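## Task

The rack is already positioned behind the bike's rear wheel. Get one of the bike's wheels into the rack's slot, near the slot's closed end, with the kickstand raised fully. When finished, the bike must be motionless and must touch nothing other than the rack (no wall, furniture or loose item). The rack is loose on the floor, not anchored. Any number of the robots may be used. At the end, release the bike and move the robots away from it. A robot that falls or ends up leaning counts as failure. Anything kept in place only by a robot at the end does not count.

## Robot and tools

Robots: two identical Hello Robot Stretch 3 units, r1 and r2. Each has a two-wheel differential base (0.33 m long, 0.34 m wide, passive omni wheel at the rear), a mast with a lift, and one telescoping arm that extends toward the robot's RIGHT side. The base cannot strafe; to move the gripper forward you drive the base. Turns pivot about the point between the drive wheels, 0.05 m behind the front edge. With the arm retracted and wrist folded, a turn sweeps a 0.28 m radius; an unfolded level wrist reaches beyond that.

Frames: the base frame has its origin on the floor between the drive wheels, x forward, y left, z up. hand_pose is reported in it, located where the closed fingertips meet; with wrist joints at zero its x points up, y back along the arm toward the mast, z toward the rear. The odometry frame is the base frame at scene start. Each robot reports in its own frames, so only images, lidar_m, wrist_depth_mm and head_depth_mm reveal where the robots are relative to each other.

execute_actions(actions, cameras): actions is a list holding one action or none (empty just returns state and images). The action is an object keyed by "r1" and/or "r2"; each may hold "base", "joints", "contact_limits". base takes exactly one of: {"translate_m": d}, a relative drive in metres from the base's last reported position, forward positive, range -1 to 1; or {"rotate_rad": d}, a relative turn in place, counter-clockwise (left) positive, range -3.2 to 3.2. joints are absolute targets by name: lift_m 0 to 1.1 (arm height); arm_m 0 to 0.52 (extension); wrist_yaw_rad -1.345 to 4.42 (0 along the arm, positive toward the front, 3.0 folded over the base); wrist_pitch_rad -1.57 to 0.451 (0 level, negative tips fingers down); wrist_roll_rad -2.911 to 2.911 (0 fingers side by side); gripper_m -0.089 to 0.179 (larger is wider; real fingertip gap is 0.007 less when nearly shut, 0.025 less when fully open, zero below 0.007); head_pan_rad -3.953 to 1.73 (0 forward, positive left, -1.57 looks along the arm); head_tilt_rad -1.53 to 0.419 (negative down). contact_limits accepts only arm_m: an effort percentage 1 to 100 at which the arm motion halts with contact_stop (lower is gentler, too low halts immediately); it also caps holding force until the next action. All motions in an action start together. Omitted joints or robots may keep pushing toward earlier targets without showing it in status. Unknown keys or out-of-range values reject the whole call. cameras picks images: r1_head_camera, r1_nav_camera, r1_wrist_camera, r2_head_camera, r2_nav_camera, r2_wrist_camera, or "all"; omitted or null gives all, [] gives none. If a result reports a stop, later motion calls in the same reply are skipped.

wait(seconds 0 to 10): commands nothing, lets the scene run, returns state and images. zoom_image(camera, region [x0,y0,x1,y1] pixels, top-left origin, max 504x504): closer view of that camera's latest full image. finished_scene(scene): ends the current scene, passing its number; irreversible. Replying with no tool call ends everything. The simulation keeps running while you compose a reply; robots hold the last command meanwhile.

Result lines: base_status and joint_status tell how each motion ended: done (base: wheels turned the commanded amount, even if slipping), off_target (stopped short, may still push), contact_stop, time_out, torque_fault (old target dropped, holds where it stopped unless slack or off). Arm and lift go slack after a contact_stop until commanded again; a slack lift may sink under load or keep pressing. on_its_own covers uncommanded parts; "held at" is the held target, not the position. joint_positions reports joints (done tolerances: lift/arm 0.004, wrist yaw/roll 0.02, pitch 0.05, gripper 0.004, head 0.02). motor_effort is percent of maximum, positive toward higher values, bracket = peak of last action; noisy with fixed bias; positive wheel effort pushes forward. lidar_m: 12 distances in metres from base origin, 30-degree sectors, 1st ahead then counter-clockwise (4th left, 7th behind, 10th right), plane 0.17 m above floor, range 0.15 to 12, "-" nothing seen; misses clear objects, own robot and thin legs; own parts may hide sectors 5, 6, 9, 10 when lift is low. wrist_depth_mm (45 to 1000) and head_depth_mm (280 to 4000, sideways image) are 7x7 median depth grids from top left. base_odometry counts wheel turns only; heading -3.142 to 3.142, left positive; turned_by_wheels and turned_by_imu give turn since last result; base_tilt in degrees (forward/right positive) has a fixed offset up to about 4.

Speed: base goes up to 0.30 m/s and 1.9 rad/s only when stowed (lift_m under 0.30, arm_m under 0.03, wrist_yaw_rad over 2.54); otherwise 0.10 m/s and 0.63 rad/s.

Gripping: command gripper_m below the object's width (lower squeezes harder; stall guard may weaken grip); release by going at least 0.02 above the contact value. Neither reading nor status proves a hold.

Avoid: robots pressing on each other (fails the run; bases touching then driving even millimetres presses hard); equal commands differ by up to 2.5 cm per metre between robots, risky when co-carrying. Fold or unfold the wrist only with lift_m between 0.32 and 0.95, wrist_pitch_rad -0.4, roll near 0; once folded the lift may drop to 0.25. With wrist_yaw_rad below -0.4 keep pitch at -0.5 or lower. Pushing on rigid things with the gripper above about 0.45 m, repeated pushes after a contact_stop, driving while hooked on something immovable, or snagging furniture (worst in reverse) can tip a robot; undo in small steps, pull the gripper free, and lower lift_m to about 0.2 if still tilted. Wrist servos pushed hard for seconds switch off for 10 s. Loose objects may get brief random pushes. Avoid drops, slips, slams and hard pushes.

Each tool is called after "Call:" as a command line: name --argument value for each argument, lists and objects as JSON in quotes; but a table of rows of numbers goes row by row, as --pt "numbers of a row", without its own name.

## Session

I'll start by checking the current state and the camera images.

Call:
execute_actions --actions '[]'

Scene clock: 0.00 s.
r1.base_odometry: x=+0.000 y=+0.000 heading=+0.000 (m, m, rad; r1's odometry frame)
r1.turned_by_wheels: +0.000 (rad since the last result)
r1.turned_by_imu: +0.000 (rad since the last result)
r1.base_tilt: forward=-0.3 right=+1.4 (deg)
r1.lidar_m: 1.04 0.97 0.98 1.24 2.16 2.18 2.77 3.79 3.83 2.37 6.58 1.57
r1.head_depth_mm: 1464 1466 1488 1495 1513 1547 1558 / 1321 1336 1345 1369 1389 1393 1403 / 1216 1231 1238 1240 1260 1264 1290 / 1112 1121 1137 1147 1155 1180 1182 / 1039 1048 1053 1065 1068 1088 1093 / 967 979 988 988 998 1006 1013 / 904 911 920 926 936 942 946
r1.base_status: not commanded
r1.joint_positions: lift_m=+0.444 arm_m=+0.002 wrist_yaw_rad=+3.101 wrist_pitch_rad=-0.434 wrist_roll_rad=-0.015 gripper_m=+0.037 head_pan_rad=+0.018 head_tilt_rad=-0.018
r1.joint_status: not commanded
r1.motor_effort: left_wheel=+1 right_wheel=+0 lift_m=+26 arm_m=+0 wrist_yaw_rad=-1 wrist_pitch_rad=+7 wrist_roll_rad=+0 gripper_m=-1 head_pan_rad=+0 head_tilt_rad=+2 (%)
r1.hand_pose: x=-0.0122 y=+0.0756 z=+0.4534 quat_wxyz=(+0.165, +0.688, +0.139, +0.693) (m; r1's base frame)
r1.wrist_depth_mm: - - - - - 872 730 / - - - - - 917 752 / - - - - - 959 800 / - 952 923 911 923 882 816 / 798 795 776 764 782 735 721 / 668 674 678 649 612 633 625 / 585 580 586 580 557 551 539
r2.base_odometry: x=+0.000 y=+0.000 heading=+0.000 (m, m, rad; r2's odometry frame)
r2.turned_by_wheels: +0.000 (rad since the last result)
r2.turned_by_imu: +0.000 (rad since the last result)
r2.base_tilt: forward=-1.5 right=-2.4 (deg)
r2.lidar_m: 1.36 1.20 1.20 1.43 1.32 1.32 1.56 2.85 3.56 4.21 2.50 2.25
r2.head_depth_mm: 1833 2209 2222 2241 2241 2279 2170 / 1829 1919 1939 1966 1970 1996 1991 / 1690 1714 1710 1738 1749 1767 1786 / 1532 1540 1555 1563 1577 1589 1591 / 1398 1399 1411 1424 1435 1439 1452 / 1281 1287 1301 1307 1313 1322 1325 / 1187 1192 1195 1204 1214 1213 1221
r2.base_status: not commanded
r2.joint_positions: lift_m=+0.353 arm_m=+0.000 wrist_yaw_rad=+2.930 wrist_pitch_rad=-0.378 wrist_roll_rad=+0.001 gripper_m=+0.037 head_pan_rad=-0.004 head_tilt_rad=+0.011
r2.joint_status: not commanded
r2.motor_effort: left_wheel=+0 right_wheel=+0 lift_m=+25 arm_m=+0 wrist_yaw_rad=+1 wrist_pitch_rad=+5 wrist_roll_rad=+1 gripper_m=-1 head_pan_rad=-1 head_tilt_rad=+1 (%)
r2.hand_pose: x=+0.0268 y=+0.0796 z=+0.3749 quat_wxyz=(+0.206, +0.705, +0.059, +0.676) (m; r2's base frame)
r2.wrist_depth_mm: - - - - - - 878 / - - - - - - 933 / - - - - - - 965 / 980 962 956 970 960 968 966 / 760 767 764 799 782 754 765 / 627 621 - 622 - 636 630 / 539 540 - 534 513 535 538
pictures: r1_head_camera (sideways: a quarter turn clockwise sets it upright), r1_nav_camera (sideways: a quarter turn counterclockwise sets it upright), r1_wrist_camera, r2_head_camera (sideways: a quarter turn clockwise sets it upright), r2_nav_camera (sideways: a quarter turn counterclockwise sets it upright), r2_wrist_camera
Images, in order (width x height): r1_head_camera 896x504, r1_nav_camera 672x504, r1_wrist_camera 644x364, r2_head_camera 896x504, r2_nav_camera 672x504, r2_wrist_camera 644x364.

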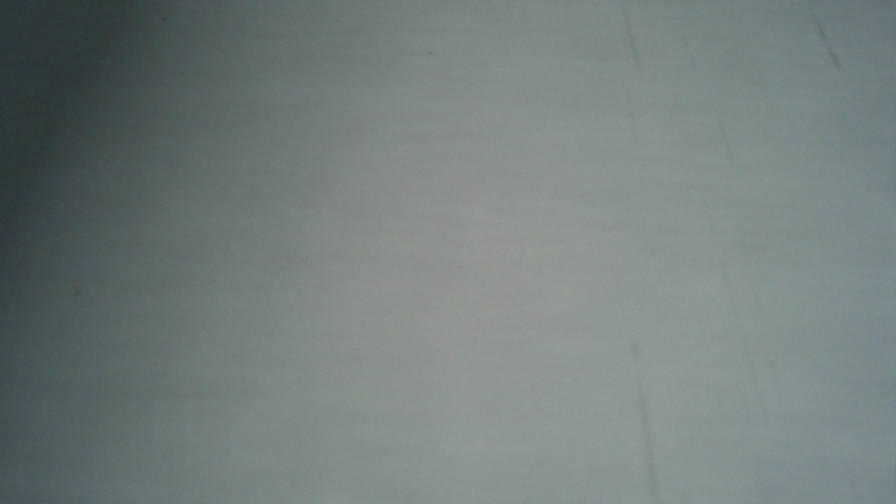

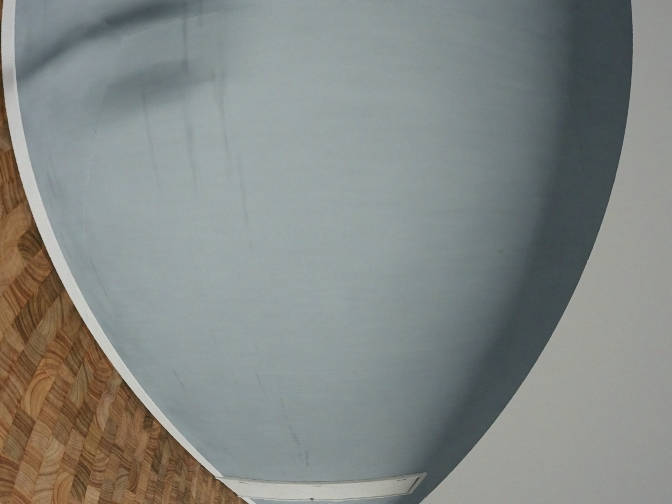

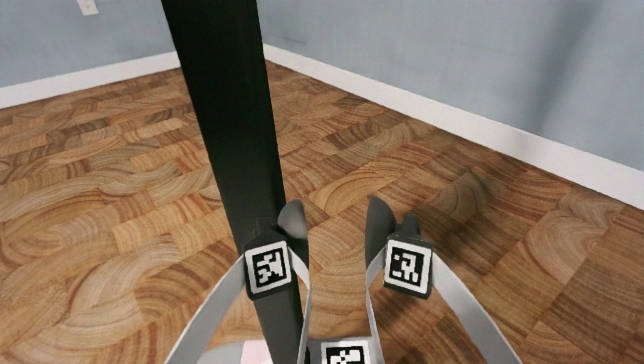

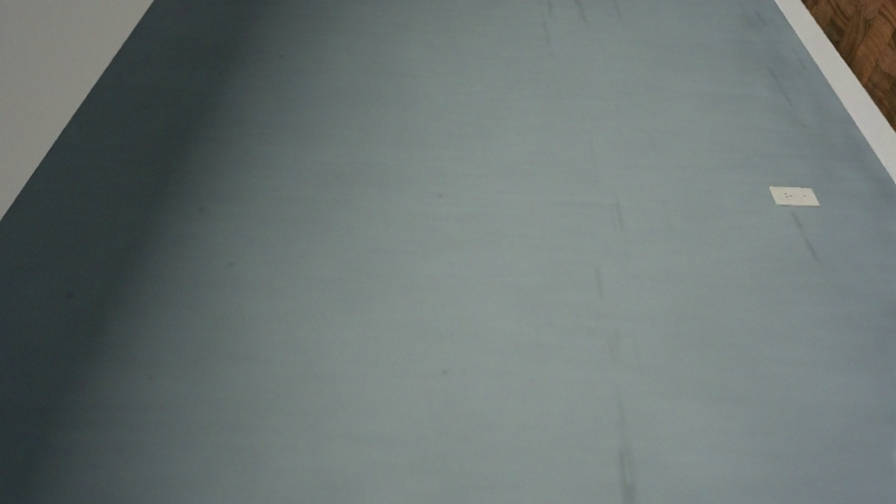

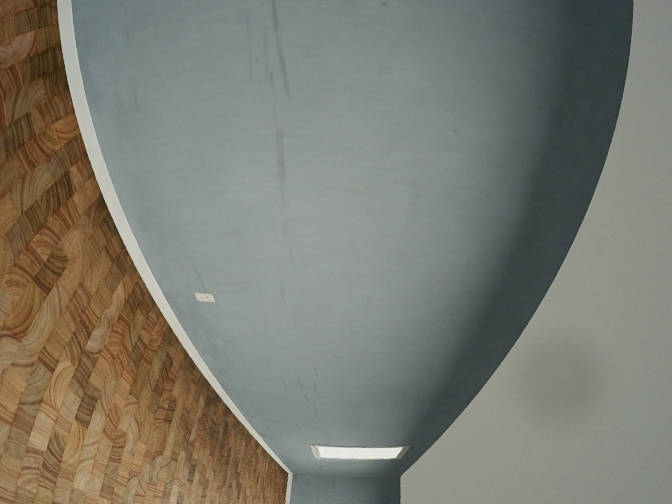

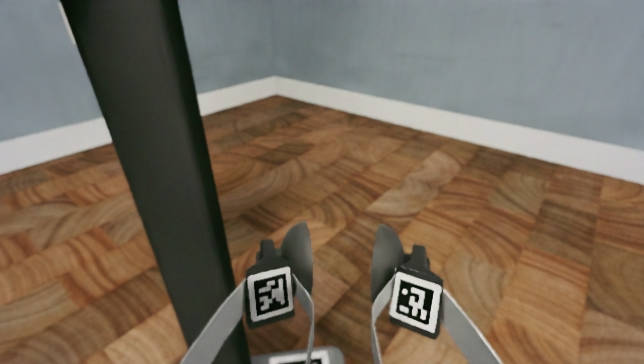

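Both robots face walls, so I'll pan the heads to find the bike.

Call:
execute_actions --actions '[{"r1": {"joints": {"head_pan_rad": -1.8, "head_tilt_rad": -0.35}}, "r2": {"joints": {"head_pan_rad": -1.8, "head_tilt_rad": -0.35}}}]' --cameras '["r1_head_camera", "r1_nav_camera", "r2_head_camera", "r2_nav_camera"]'

Scene clock: 7.27 s.
r1.base_odometry: x=+0.000 y=+0.000 heading=+0.000 (m, m, rad; r1's odometry frame)
r1.turned_by_wheels: +0.000 (rad since the last result)
r1.turned_by_imu: +0.000 (rad since the last result)
r1.base_tilt: forward=-0.5 right=+1.5 (deg)
r1.lidar_m: 1.04 0.97 0.98 1.24 2.16 2.19 2.77 3.79 3.84 2.36 6.59 1.56
r1.head_depth_mm: 3406 3580 3748 3708 2550 1868 1481 / 3686 3839 - 3860 2534 1859 1482 / - - - 3800 2512 1831 1485 / - - - 3755 2495 1851 1465 / - - - 3669 2434 1839 1476 / - - - 3665 2449 1843 1458 / - - - 3402 2403 1810 1451
r1.base_status: not commanded
r1.joint_positions: lift_m=+0.444 arm_m=+0.002 wrist_yaw_rad=+3.101 wrist_pitch_rad=-0.434 wrist_roll_rad=-0.015 gripper_m=+0.037 head_pan_rad=-1.793 head_tilt_rad=-0.346
r1.joint_status: all done
r1.motor_effort: left_wheel=+0(1) right_wheel=+0(0) lift_m=+26(26) arm_m=+0(0) wrist_yaw_rad=-1(2) wrist_pitch_rad=+7(7) wrist_roll_rad=+0(1) gripper_m=-1(1) head_pan_rad=-3(43) head_tilt_rad=-4(28) (%)
r1.hand_pose: x=-0.0122 y=+0.0756 z=+0.4534 quat_wxyz=(+0.165, +0.688, +0.139, +0.693) (m; r1's base frame)
r1.wrist_depth_mm: - - - - - 865 705 / - - - - - 926 755 / - - - - - 974 796 / - 971 963 923 910 872 808 / 799 792 788 758 779 730 734 / 682 665 669 663 614 632 620 / 590 577 599 583 554 550 541
r2.base_odometry: x=+0.000 y=+0.000 heading=+0.000 (m, m, rad; r2's odometry frame)
r2.turned_by_wheels: +0.000 (rad since the last result)
r2.turned_by_imu: -0.001 (rad since the last result)
r2.base_tilt: forward=-1.4 right=-2.4 (deg)
r2.lidar_m: 1.35 1.20 1.20 1.42 1.32 1.32 1.57 2.85 3.54 4.20 2.51 2.25
r2.head_depth_mm: 3058 3190 3375 3502 2444 1835 1445 / 3233 3390 3577 3625 2430 1817 1449 / 3476 3645 3852 3639 2413 1808 1437 / 3677 - - 3634 2388 1796 1432 / - - - 3535 2387 1787 1427 / - - - 3534 2352 1772 1415 / - - - 3467 2346 1765 1410
r2.base_status: not commanded
r2.joint_positions: lift_m=+0.353 arm_m=+0.000 wrist_yaw_rad=+2.930 wrist_pitch_rad=-0.378 wrist_roll_rad=+0.001 gripper_m=+0.037 head_pan_rad=-1.793 head_tilt_rad=-0.345
r2.joint_status: all done
r2.motor_effort: left_wheel=+0(0) right_wheel=+0(0) lift_m=+25(25) arm_m=+0(0) wrist_yaw_rad=+0(0) wrist_pitch_rad=+5(5) wrist_roll_rad=+1(1) gripper_m=+0(0) head_pan_rad=-3(26) head_tilt_rad=-2(18) (%)
r2.hand_pose: x=+0.0268 y=+0.0796 z=+0.3749 quat_wxyz=(+0.206, +0.705, +0.059, +0.676) (m; r2's base frame)
r2.wrist_depth_mm: 975 - - - - - 899 / - - - - - - 929 / - - - - - - 966 / 982 973 962 975 950 977 959 / 771 762 763 779 798 758 751 / 626 621 - 630 - 632 628 / 535 533 - 533 513 527 540
pictures: r1_head_camera (sideways: a quarter turn clockwise sets it upright), r1_nav_camera (sideways: a quarter turn counterclockwise sets it upright), r2_head_camera (sideways: a quarter turn clockwise sets it upright), r2_nav_camera (sideways: a quarter turn counterclockwise sets it upright)
Images, in order (width x height): r1_head_camera 896x504, r1_nav_camera 672x504, r2_head_camera 896x504, r2_nav_camera 672x504.

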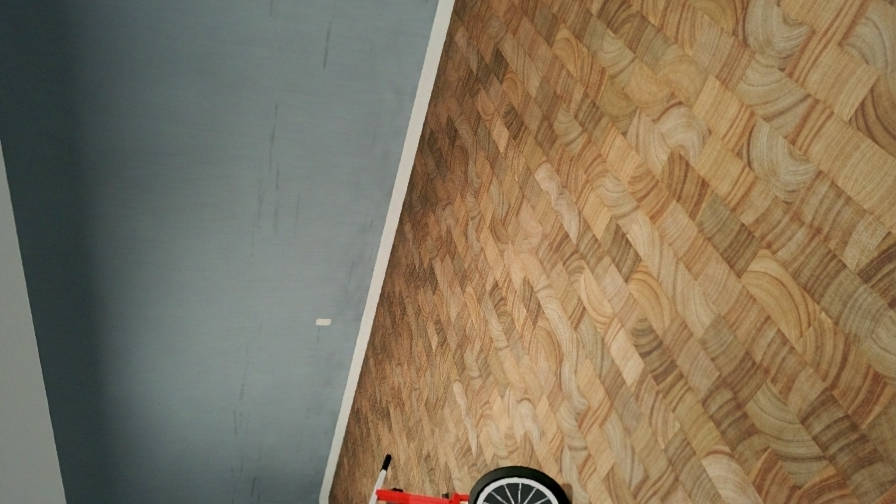

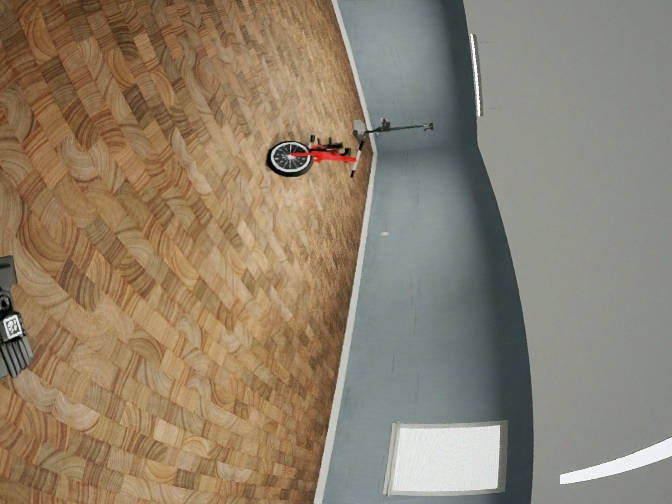

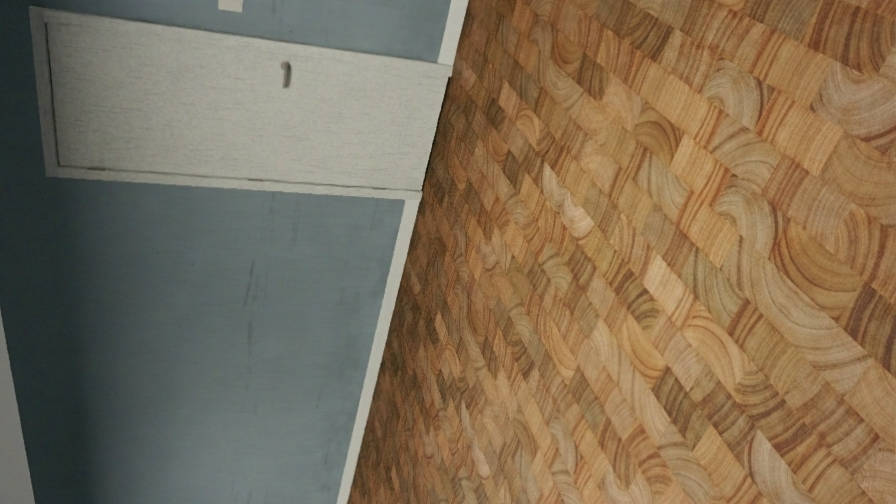

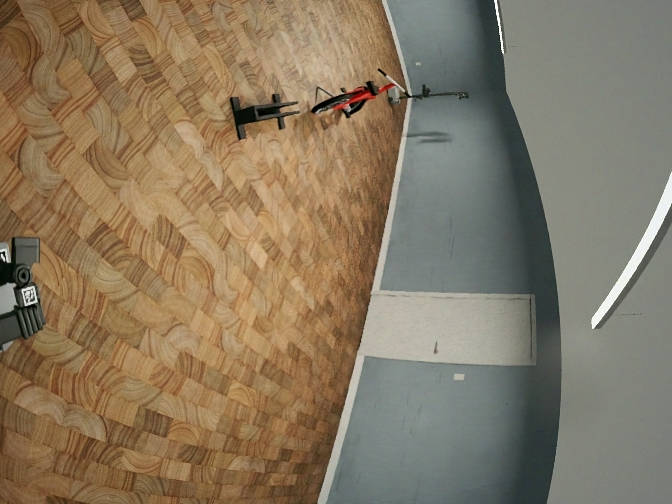

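Call:
execute_actions --actions '[{"r1": {"joints": {"head_pan_rad": -1.48, "head_tilt_rad": -0.3}}, "r2": {"joints": {"head_pan_rad": -1.35, "head_tilt_rad": -0.4}}}]' --cameras '["r1_head_camera", "r2_head_camera"]'

Scene clock: 15.87 s.
r1.base_odometry: x=+0.000 y=+0.000 heading=+0.000 (m, m, rad; r1's odometry frame)
r1.turned_by_wheels: +0.000 (rad since the last result)
r1.turned_by_imu: +0.000 (rad since the last result)
r1.base_tilt: forward=-0.4 right=+1.4 (deg)
r1.lidar_m: 1.05 0.97 0.98 1.24 2.16 2.18 2.77 3.79 3.85 2.36 6.59 1.56
r1.head_depth_mm: - - - - 2700 1966 1534 / - - - - 2655 1961 1526 / - - - - 2644 1935 1522 / - - - - 2548 1912 1509 / - - - 3704 2573 1928 1511 / - - - - 2575 1894 1501 / - - - - 2554 1895 1504
r1.base_status: not commanded
r1.joint_positions: lift_m=+0.444 arm_m=+0.002 wrist_yaw_rad=+3.101 wrist_pitch_rad=-0.434 wrist_roll_rad=-0.015 gripper_m=+0.037 head_pan_rad=-1.487 head_tilt_rad=-0.310
r1.joint_status: all done
r1.motor_effort: left_wheel=+0(0) right_wheel=+0(0) lift_m=+26(26) arm_m=+0(0) wrist_yaw_rad=+0(1) wrist_pitch_rad=+6(7) wrist_roll_rad=+0(0) gripper_m=+1(0) head_pan_rad=+4(29) head_tilt_rad=+5(14) (%)
r1.hand_pose: x=-0.0122 y=+0.0756 z=+0.4534 quat_wxyz=(+0.165, +0.688, +0.139, +0.693) (m; r1's base frame)
r1.wrist_depth_mm: - - - - - 868 718 / - - - - - 930 755 / - - - - - 981 799 / - 980 944 949 886 899 805 / 813 793 793 754 768 740 725 / 686 673 679 646 613 632 618 / 592 586 583 584 559 548 551
r2.base_odometry: x=+0.000 y=+0.000 heading=+0.000 (m, m, rad; r2's odometry frame)
r2.turned_by_wheels: +0.000 (rad since the last result)
r2.turned_by_imu: -0.001 (rad since the last result)
r2.base_tilt: forward=-1.3 right=-2.3 (deg)
r2.lidar_m: 1.35 1.20 1.20 1.43 1.32 1.32 1.56 2.85 3.54 4.20 2.51 2.25
r2.head_depth_mm: - - - 3280 2266 1729 1393 / - - - 3271 2229 1712 1378 / - - - 3200 2244 1719 1385 / - - - 3202 2211 1706 1380 / - - - 2874 2130 1697 1372 / - - - 3161 2203 1685 1363 / - - - 3109 2167 1671 1357
r2.base_status: not commanded
r2.joint_positions: lift_m=+0.353 arm_m=+0.000 wrist_yaw_rad=+2.930 wrist_pitch_rad=-0.378 wrist_roll_rad=+0.001 gripper_m=+0.037 head_pan_rad=-1.357 head_tilt_rad=-0.395
r2.joint_status: all done
r2.motor_effort: left_wheel=+1(0) right_wheel=+0(1) lift_m=+25(25) arm_m=+1(0) wrist_yaw_rad=+1(1) wrist_pitch_rad=+5(5) wrist_roll_rad=+1(1) gripper_m=+1(0) head_pan_rad=+2(20) head_tilt_rad=-2(8) (%)
r2.hand_pose: x=+0.0268 y=+0.0796 z=+0.3749 quat_wxyz=(+0.206, +0.705, +0.059, +0.676) (m; r2's base frame)
r2.wrist_depth_mm: 976 - - - - - 869 / - - - - - - 949 / - - - - - - 973 / - 987 988 960 962 968 959 / 769 750 756 777 798 769 756 / 618 618 - 621 - 620 621 / 535 540 - 530 512 524 537
pictures: r1_head_camera (sideways: a quarter turn clockwise sets it upright), r2_head_camera (sideways: a quarter turn clockwise sets it upright)
Images, in order (width x height): r1_head_camera 896x504, r2_head_camera 896x504.

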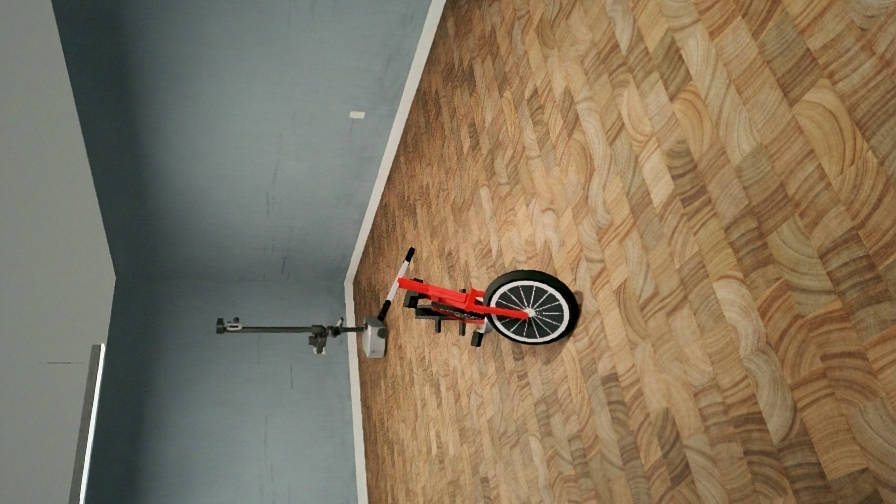

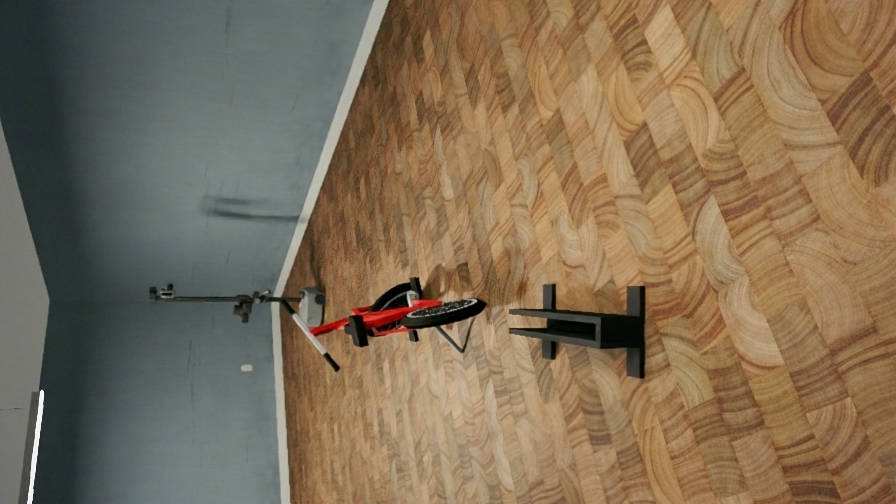

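Call:
zoom_image --camera "r2_head_camera" --region '[260, 200, 680, 450]'

Call:
zoom_image --camera "r1_head_camera" --region '[340, 200, 640, 400]'

Region (260, 200, 680, 450) of r2_head_camera's 896x504 image, scaled by 1.200, with more detail than that image has; it fills the top 300 rows of this view, and the rest is white.

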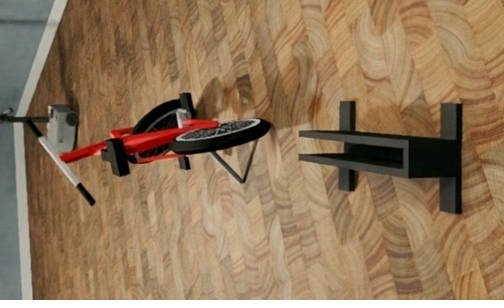

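Region (340, 200, 640, 400) of r1_head_camera's 896x504 image, scaled by 1.680, with more detail than that image has.

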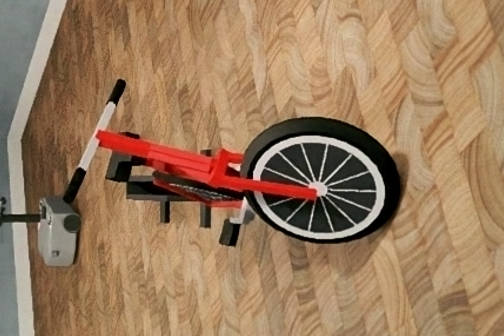

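Call:
execute_actions --actions '[{"r1": {"joints": {"lift_m": 0.26, "head_pan_rad": -0.4, "head_tilt_rad": -0.4}}, "r2": {"joints": {"lift_m": 0.26, "head_pan_rad": -0.6, "head_tilt_rad": -0.5}}}]' --cameras '[]'

Call:
execute_actions --actions '[{"r1": {"base": {"rotate_rad": -1.162}}, "r2": {"base": {"rotate_rad": -0.726}}}]' --cameras '[]'

Call:
execute_actions --actions '[{"r1": {"base": {"translate_m": 1.0}}, "r2": {"base": {"translate_m": 1.0}}}]' --cameras '[]'

Call:
execute_actions --actions '[{"r1": {"base": {"translate_m": 0.8}}, "r2": {"base": {"translate_m": 0.61}}}]' --cameras '["r1_head_camera", "r1_nav_camera", "r2_head_camera", "r2_nav_camera"]'

Scene clock: 138.37 s.
r1.base_odometry: x=+0.000 y=+0.000 heading=+0.000 (m, m, rad; r1's odometry frame)
r1.turned_by_wheels: +0.000 (rad since the last result)
r1.turned_by_imu: +0.000 (rad since the last result)
r1.base_tilt: forward=-0.4 right=+1.3 (deg)
r1.lidar_m: 1.04 0.97 0.98 1.24 2.16 2.18 2.76 3.80 3.86 2.37 6.60 1.57
r1.head_depth_mm: 3040 3568 - 3376 2347 1765 1433 / 2393 2666 3046 3198 2310 1760 1415 / 1913 2124 2324 2632 2323 1748 1411 / 1617 1755 1884 2071 2167 1733 1404 / 1395 1493 1588 1710 1881 1732 1401 / 1223 1298 1387 1479 1578 1624 1405 / 1089 1152 1205 1281 1359 1439 1388
r1.base_status: not commanded
r1.joint_positions: lift_m=+0.261 arm_m=+0.002 wrist_yaw_rad=+3.101 wrist_pitch_rad=-0.434 wrist_roll_rad=-0.015 gripper_m=+0.037 head_pan_rad=-0.407 head_tilt_rad=-0.395
r1.joint_status: all done
r1.motor_effort: left_wheel=-1(0) right_wheel=+0(0) lift_m=+12(23) arm_m=+0(0) wrist_yaw_rad=-1(1) wrist_pitch_rad=+7(7) wrist_roll_rad=+0(1) gripper_m=+1(0) head_pan_rad=+4(46) head_tilt_rad=-3(19) (%)
r1.hand_pose: x=-0.0122 y=+0.0756 z=+0.2699 quat_wxyz=(+0.165, +0.688, +0.139, +0.693) (m; r1's base frame)
r1.wrist_depth_mm: - - - - - 872 714 / - - - - - 902 759 / 861 858 - 808 782 754 733 / 696 663 649 632 621 617 592 / 551 541 530 541 526 514 500 / 464 - - - - 433 427 / 418 - - - 381 376 370
r2.base_odometry: x=+0.000 y=+0.000 heading=+0.000 (m, m, rad; r2's odometry frame)
r2.turned_by_wheels: +0.000 (rad since the last result)
r2.turned_by_imu: -0.001 (rad since the last result)
r2.base_tilt: forward=-1.5 right=-2.3 (deg)
r2.lidar_m: 1.36 1.20 1.20 1.42 1.32 1.32 1.56 2.85 3.55 4.22 2.50 2.26
r2.head_depth_mm: - - - 2671 1986 1567 1304 / - - - 2665 1970 1571 1297 / - - - 2629 1956 1562 1291 / - - - 2613 1948 1547 1282 / 3028 3258 3372 2594 1933 1546 1288 / 2391 2528 2670 2561 1918 1535 1278 / 1958 2067 2178 2253 1918 1536 1272
r2.base_status: not commanded
r2.joint_positions: lift_m=+0.260 arm_m=+0.000 wrist_yaw_rad=+2.930 wrist_pitch_rad=-0.379 wrist_roll_rad=+0.001 gripper_m=+0.037 head_pan_rad=-0.607 head_tilt_rad=-0.493
r2.joint_status: all done
r2.motor_effort: left_wheel=+0(0) right_wheel=+0(0) lift_m=+17(22) arm_m=+0(1) wrist_yaw_rad=+1(0) wrist_pitch_rad=+5(5) wrist_roll_rad=+1(1) gripper_m=+0(0) head_pan_rad=+2(25) head_tilt_rad=-3(10) (%)
r2.hand_pose: x=+0.0268 y=+0.0795 z=+0.2820 quat_wxyz=(+0.206, +0.705, +0.059, +0.676) (m; r2's base frame)
r2.wrist_depth_mm: - - - - - - 893 / - - - - - - 933 / - - - - - - 936 / 784 780 790 776 783 783 797 / 613 620 620 635 642 615 615 / 514 510 - 524 - 510 503 / 449 - - - 412 437 436
pictures: none
No camera images: the call's "cameras" was empty. Leave "cameras" out to get every camera's image.

Scene clock: 140.37 s.
r1.base_odometry: x=+0.000 y=+0.000 heading=-1.162 (m, m, rad; r1's odometry frame)
r1.turned_by_wheels: -1.162 (rad since the last result)
r1.turned_by_imu: -1.141 (rad since the last result)
r1.base_tilt: forward=-0.4 right=+1.4 (deg)
r1.lidar_m: 2.48 1.80 1.09 0.97 0.97 1.15 2.12 2.16 2.56 3.79 3.81 2.36
r1.head_depth_mm: - - - 3429 2306 1769 1429 / - - - 3408 2327 1742 1423 / - - - 3337 2312 1749 1411 / - - - 3279 2306 1727 1400 / - - - 2715 2244 1725 1397 / - - - 3214 2232 1718 1394 / - - - 3239 2206 1717 1390
r1.base_status: done
r1.joint_positions: lift_m=+0.261 arm_m=+0.002 wrist_yaw_rad=+3.101 wrist_pitch_rad=-0.434 wrist_roll_rad=-0.015 gripper_m=+0.037 head_pan_rad=-0.407 head_tilt_rad=-0.396
r1.joint_status: not commanded
r1.motor_effort: left_wheel=+3(12) right_wheel=-2(6) lift_m=+12(12) arm_m=+0(0) wrist_yaw_rad=-1(0) wrist_pitch_rad=+7(7) wrist_roll_rad=+0(0) gripper_m=+1(0) head_pan_rad=+4(4) head_tilt_rad=-2(4) (%)
r1.hand_pose: x=-0.0122 y=+0.0755 z=+0.2699 quat_wxyz=(+0.165, +0.688, +0.139, +0.693) (m; r1's base frame)
r1.wrist_depth_mm: 764 807 - 897 - - - / 826 870 - - - - - / 840 857 - 806 813 784 765 / 678 669 635 646 625 619 602 / 550 542 541 532 536 504 500 / 466 - - - - 435 418 / 413 - - - 386 374 369
r2.base_odometry: x=+0.000 y=+0.000 heading=-0.726 (m, m, rad; r2's odometry frame)
r2.turned_by_wheels: -0.726 (rad since the last result)
r2.turned_by_imu: -0.728 (rad since the last result)
r2.base_tilt: forward=-1.4 right=-2.4 (deg)
r2.lidar_m: 3.37 1.55 1.22 1.20 1.28 1.34 1.32 1.41 2.10 3.53 3.78 2.50
r2.head_depth_mm: - - - 2642 1974 1567 1297 / - - - 2662 1971 1564 1302 / - - - 2620 1953 1570 1290 / - - - 2610 1950 1553 1285 / - - 3418 2587 1913 1543 1279 / - - - 2570 1918 1532 1276 / - - 3796 2579 1926 1531 1269
r2.base_status: done
r2.joint_positions: lift_m=+0.260 arm_m=+0.000 wrist_yaw_rad=+2.930 wrist_pitch_rad=-0.379 wrist_roll_rad=+0.001 gripper_m=+0.037 head_pan_rad=-0.607 head_tilt_rad=-0.494
r2.joint_status: not commanded
r2.motor_effort: left_wheel=+2(6) right_wheel=-3(7) lift_m=+17(17) arm_m=+0(0) wrist_yaw_rad=+0(0) wrist_pitch_rad=+5(5) wrist_roll_rad=+1(1) gripper_m=+0(0) head_pan_rad=+2(2) head_tilt_rad=-2(3) (%)
r2.hand_pose: x=+0.0268 y=+0.0795 z=+0.2820 quat_wxyz=(+0.206, +0.705, +0.059, +0.676) (m; r2's base frame)
r2.wrist_depth_mm: - - - - - - - / - - - - - - - / - - - - - - - / 797 778 783 789 780 761 773 / 633 609 616 632 641 612 611 / 508 523 - 521 - 504 500 / 447 - - - 420 429 429
pictures: none
No camera images: the call's "cameras" was empty. Leave "cameras" out to get every camera's image.

Scene clock: 145.47 s.
r1.base_odometry: x=+0.398 y=-0.918 heading=-1.162 (m, m, rad; r1's odometry frame)
r1.turned_by_wheels: +0.000 (rad since the last result)
r1.turned_by_imu: +0.006 (rad since the last result)
r1.base_tilt: forward=-0.4 right=+1.4 (deg)
r1.lidar_m: 5.60 2.17 1.33 1.18 1.18 1.41 2.62 3.12 3.72 3.58 3.61 1.45
r1.head_depth_mm: 3771 - - 3377 2350 1767 1423 / - - - 3390 2328 1738 1419 / - - - 3328 2274 1714 1424 / - - - 2294 1825 1735 1412 / - - - 3264 2243 1729 1405 / - - - 3252 2233 1728 1393 / - - - 3246 2229 1728 1386
r1.base_status: done
r1.joint_positions: lift_m=+0.261 arm_m=+0.002 wrist_yaw_rad=+3.101 wrist_pitch_rad=-0.434 wrist_roll_rad=-0.015 gripper_m=+0.037 head_pan_rad=-0.407 head_tilt_rad=-0.396
r1.joint_status: not commanded
r1.motor_effort: left_wheel=+2(11) right_wheel=-1(4) lift_m=+12(12) arm_m=+0(0) wrist_yaw_rad=+0(0) wrist_pitch_rad=+7(7) wrist_roll_rad=+0(0) gripper_m=+0(1) head_pan_rad=+4(4) head_tilt_rad=-3(3) (%)
r1.hand_pose: x=-0.0122 y=+0.0755 z=+0.2699 quat_wxyz=(+0.165, +0.688, +0.139, +0.693) (m; r1's base frame)
r1.wrist_depth_mm: 934 - - - - - - / - - - - - - - / 873 880 - 812 797 779 751 / 677 660 636 642 617 610 598 / 557 543 535 540 526 504 495 / 471 - - - - 433 428 / 412 - - - 380 377 372
r2.base_odometry: x=+0.748 y=-0.664 heading=-0.726 (m, m, rad; r2's odometry frame)
r2.turned_by_wheels: +0.000 (rad since the last result)
r2.turned_by_imu: -0.002 (rad since the last result)
r2.base_tilt: forward=-1.4 right=-2.4 (deg)
r2.lidar_m: 3.09 1.42 1.11 1.10 1.18 1.74 2.31 2.47 3.65 3.63 1.71 1.89
r2.head_depth_mm: - - - 2674 1969 1569 1240 / - - - 2534 1965 1471 1247 / - - 3705 2407 1963 1564 1291 / - - - 2608 1944 1550 1291 / - - - 2566 1944 1546 1277 / - - - 2589 1914 1536 1277 / - - 3825 2549 1923 1536 1270
r2.base_status: done
r2.joint_positions: lift_m=+0.260 arm_m=+0.000 wrist_yaw_rad=+2.930 wrist_pitch_rad=-0.379 wrist_roll_rad=+0.001 gripper_m=+0.037 head_pan_rad=-0.607 head_tilt_rad=-0.494
r2.joint_status: not commanded
r2.motor_effort: left_wheel=+2(9) right_wheel=-2(6) lift_m=+17(17) arm_m=+0(0) wrist_yaw_rad=+0(0) wrist_pitch_rad=+5(5) wrist_roll_rad=+1(1) gripper_m=+1(0) head_pan_rad=+1(2) head_tilt_rad=-2(2) (%)
r2.hand_pose: x=+0.0268 y=+0.0795 z=+0.2819 quat_wxyz=(+0.206, +0.705, +0.059, +0.676) (m; r2's base frame)
r2.wrist_depth_mm: - - - - - - - / - - - - - - - / - - - - - - - / 756 783 786 786 782 780 767 / 624 619 605 633 639 612 604 / 510 501 - 521 - 511 510 / 448 - - - 419 426 433
pictures: none
No camera images: the call's "cameras" was empty. Leave "cameras" out to get every camera's image.

Scene clock: 149.90 s.
r1.base_odometry: x=+0.716 y=-1.652 heading=-1.162 (m, m, rad; r1's odometry frame)
r1.turned_by_wheels: +0.000 (rad since the last result)
r1.turned_by_imu: +0.005 (rad since the last result)
r1.base_tilt: forward=-0.4 right=+1.4 (deg)
r1.lidar_m: 4.84 2.42 1.50 1.34 1.34 1.61 3.01 3.93 3.83 3.41 0.87 0.90
r1.head_depth_mm: 3615 3652 3878 3173 2236 1383 1117 / - - - 3054 1588 1599 1188 / - - - 3341 2096 1643 1404 / - - - 3276 2267 1748 1403 / - - - 3242 2242 1722 1407 / - - - 3153 2245 1720 1395 / - - - 3146 2238 1719 1390
r1.base_status: done
r1.joint_positions: lift_m=+0.261 arm_m=+0.002 wrist_yaw_rad=+3.101 wrist_pitch_rad=-0.434 wrist_roll_rad=-0.015 gripper_m=+0.037 head_pan_rad=-0.407 head_tilt_rad=-0.396
r1.joint_status: not commanded
r1.motor_effort: left_wheel=+1(10) right_wheel=-1(3) lift_m=+12(12) arm_m=+0(0) wrist_yaw_rad=+0(0) wrist_pitch_rad=+7(7) wrist_roll_rad=+0(0) gripper_m=+0(0) head_pan_rad=+4(4) head_tilt_rad=-3(2) (%)
r1.hand_pose: x=-0.0122 y=+0.0755 z=+0.2699 quat_wxyz=(+0.165, +0.688, +0.139, +0.693) (m; r1's base frame)
r1.wrist_depth_mm: - - - - - - - / - - - - - - - / 880 859 - 825 786 773 750 / 684 666 639 636 636 607 592 / 554 544 544 539 532 506 496 / 470 - - - - 434 424 / 419 - - - 383 377 370
r2.base_odometry: x=+1.204 y=-1.068 heading=-0.726 (m, m, rad; r2's odometry frame)
r2.turned_by_wheels: +0.000 (rad since the last result)
r2.turned_by_imu: -0.001 (rad since the last result)
r2.base_tilt: forward=-1.4 right=-2.3 (deg)
r2.lidar_m: 2.91 1.34 1.05 1.04 1.11 1.64 2.91 3.10 3.75 3.68 1.38 5.89
r2.head_depth_mm: - - 3780 2041 1907 1564 1299 / - - - 2534 1984 1565 1297 / - - - 2632 1964 1566 1287 / - - - 2621 1951 1553 1286 / - - - 2576 1942 1540 1283 / - - - 2588 1939 1541 1272 / - - 3830 2557 1910 1534 1277
r2.base_status: done
r2.joint_positions: lift_m=+0.260 arm_m=+0.000 wrist_yaw_rad=+2.930 wrist_pitch_rad=-0.379 wrist_roll_rad=+0.001 gripper_m=+0.037 head_pan_rad=-0.607 head_tilt_rad=-0.494
r2.joint_status: not commanded
r2.motor_effort: left_wheel=+2(8) right_wheel=-3(6) lift_m=+17(17) arm_m=+0(0) wrist_yaw_rad=+0(1) wrist_pitch_rad=+5(5) wrist_roll_rad=+1(1) gripper_m=+0(1) head_pan_rad=+2(2) head_tilt_rad=-2(2) (%)
r2.hand_pose: x=+0.0268 y=+0.0795 z=+0.2819 quat_wxyz=(+0.206, +0.705, +0.059, +0.676) (m; r2's base frame)
r2.wrist_depth_mm: 975 - 960 992 997 - - / - - - - - - - / - - - - - - - / 785 781 782 786 782 768 768 / 635 601 621 638 643 624 598 / 508 499 - 529 - 511 505 / 447 - - - 417 425 428
pictures: r1_head_camera (sideways: a quarter turn clockwise sets it upright), r1_nav_camera (sideways: a quarter turn counterclockwise sets it upright), r2_head_camera (sideways: a quarter turn clockwise sets it upright), r2_nav_camera (sideways: a quarter turn counterclockwise sets it upright)
Images, in order (width x height): r1_head_camera 896x504, r1_nav_camera 672x504, r2_head_camera 896x504, r2_nav_camera 672x504.

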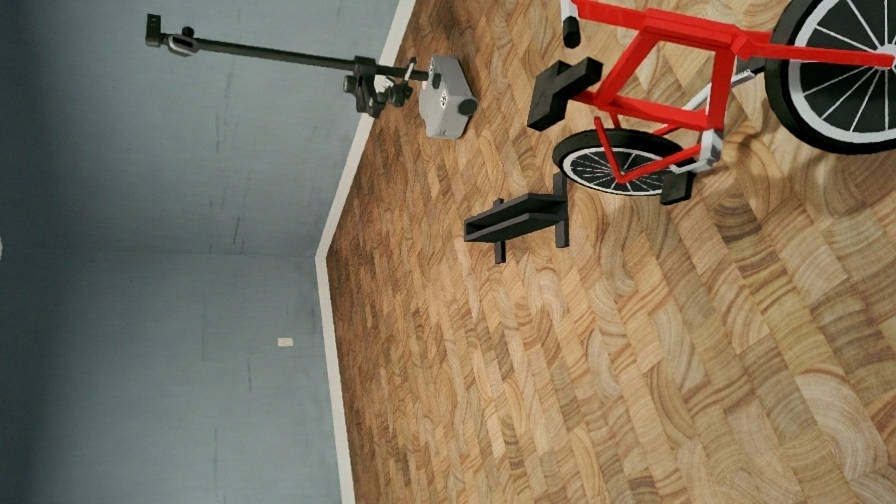

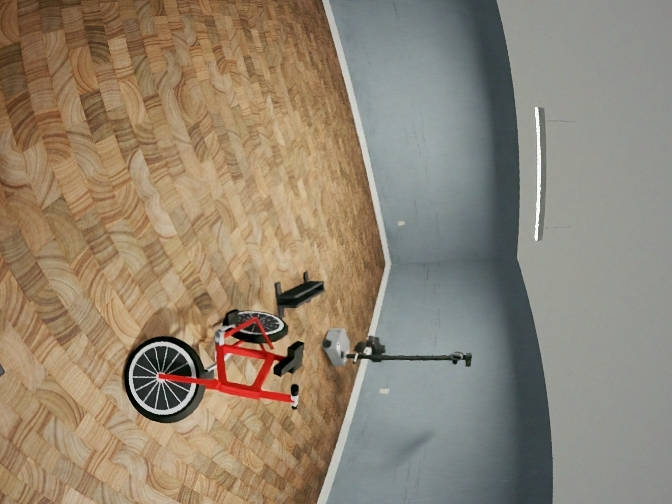

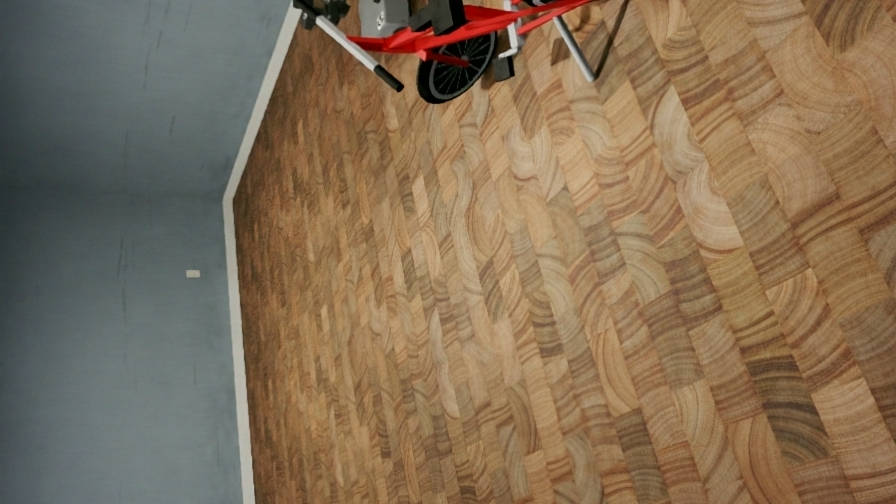

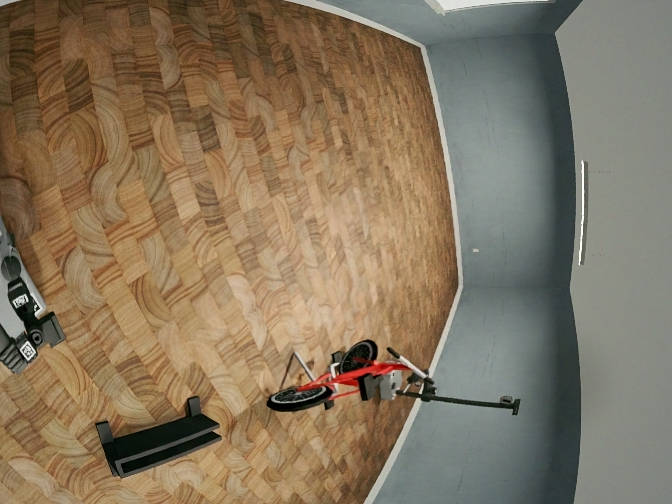

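Call:
execute_actions --actions '[{"r1": {"joints": {"head_pan_rad": -0.72, "head_tilt_rad": -0.62}}, "r2": {"joints": {"head_pan_rad": -1.0, "head_tilt_rad": -0.62}}}]' --cameras '["r1_head_camera", "r2_head_camera"]'

Scene clock: 159.83 s.
r1.base_odometry: x=+0.716 y=-1.652 heading=-1.162 (m, m, rad; r1's odometry frame)
r1.turned_by_wheels: +0.000 (rad since the last result)
r1.turned_by_imu: +0.000 (rad since the last result)
r1.base_tilt: forward=-0.4 right=+1.4 (deg)
r1.lidar_m: 4.86 2.41 1.50 1.34 1.34 1.60 3.03 3.92 3.85 3.43 0.87 0.90
r1.head_depth_mm: 3016 3220 3158 2195 1764 1462 1237 / 3198 3395 3078 2252 1757 1386 1233 / 3391 3758 3105 2047 1294 1316 1230 / 3605 3837 3013 1977 1346 1332 1229 / - - 2929 1796 1690 1442 1217 / - - 2961 2215 1716 1435 1224 / - - 2951 2183 1712 1422 1212
r1.base_status: not commanded
r1.joint_positions: lift_m=+0.261 arm_m=+0.002 wrist_yaw_rad=+3.101 wrist_pitch_rad=-0.434 wrist_roll_rad=-0.015 gripper_m=+0.037 head_pan_rad=-0.713 head_tilt_rad=-0.612
r1.joint_status: all done
r1.motor_effort: left_wheel=+1(1) right_wheel=-1(1) lift_m=+12(12) arm_m=+0(0) wrist_yaw_rad=-1(1) wrist_pitch_rad=+7(7) wrist_roll_rad=+0(0) gripper_m=+0(1) head_pan_rad=-4(31) head_tilt_rad=-6(29) (%)
r1.hand_pose: x=-0.0122 y=+0.0755 z=+0.2699 quat_wxyz=(+0.165, +0.688, +0.139, +0.693) (m; r1's base frame)
r1.wrist_depth_mm: - - - - - - - / - - - - - - - / 884 852 - 826 787 772 749 / 678 673 654 643 631 613 593 / 552 550 537 535 532 507 506 / 462 - - - - 432 423 / 412 - - - 382 376 372
r2.base_odometry: x=+1.204 y=-1.068 heading=-0.726 (m, m, rad; r2's odometry frame)
r2.turned_by_wheels: +0.000 (rad since the last result)
r2.turned_by_imu: -0.001 (rad since the last result)
r2.base_tilt: forward=-1.4 right=-2.3 (deg)
r2.lidar_m: 2.91 1.34 1.05 1.03 1.11 1.65 2.91 3.12 3.76 3.69 1.38 5.89
r2.head_depth_mm: 3276 3571 3009 2211 1732 1310 1214 / 3475 3796 3004 2188 1745 1391 1208 / 3759 - 2972 1957 1714 1419 1210 / - - 2554 2033 1702 1418 1205 / - - 2527 2143 1706 1412 1199 / - - 2937 2155 1700 1400 1193 / - - 2879 2134 1681 1402 1195
r2.base_status: not commanded
r2.joint_positions: lift_m=+0.260 arm_m=+0.000 wrist_yaw_rad=+2.930 wrist_pitch_rad=-0.379 wrist_roll_rad=+0.001 gripper_m=+0.037 head_pan_rad=-0.993 head_tilt_rad=-0.612
r2.joint_status: all done
r2.motor_effort: left_wheel=+2(2) right_wheel=-3(2) lift_m=+17(17) arm_m=+0(0) wrist_yaw_rad=+0(0) wrist_pitch_rad=+5(5) wrist_roll_rad=+1(1) gripper_m=+0(1) head_pan_rad=-2(19) head_tilt_rad=-3(12) (%)
r2.hand_pose: x=+0.0268 y=+0.0795 z=+0.2819 quat_wxyz=(+0.206, +0.705, +0.059, +0.676) (m; r2's base frame)
r2.wrist_depth_mm: 961 - 986 981 991 980 - / - - - - - - - / - - - - - - - / 774 788 775 770 788 773 786 / 614 610 606 649 628 605 612 / 511 504 - 530 - 506 502 / 446 - - - 418 429 429
pictures: r1_head_camera (sideways: a quarter turn clockwise sets it upright), r2_head_camera (sideways: a quarter turn clockwise sets it upright)
Images, in order (width x height): r1_head_camera 896x504, r2_head_camera 896x504.

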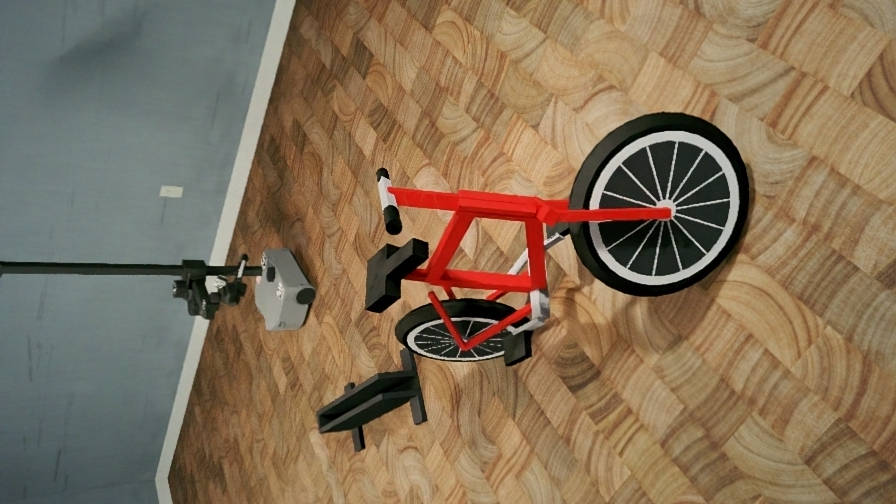

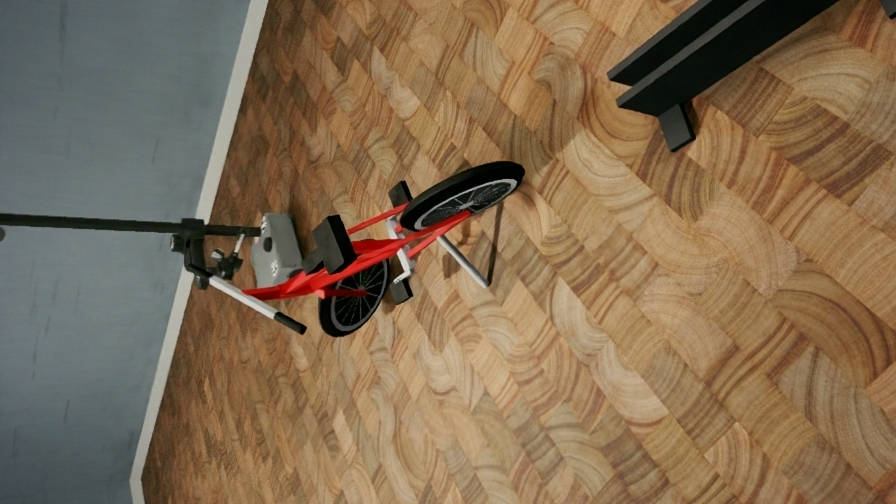

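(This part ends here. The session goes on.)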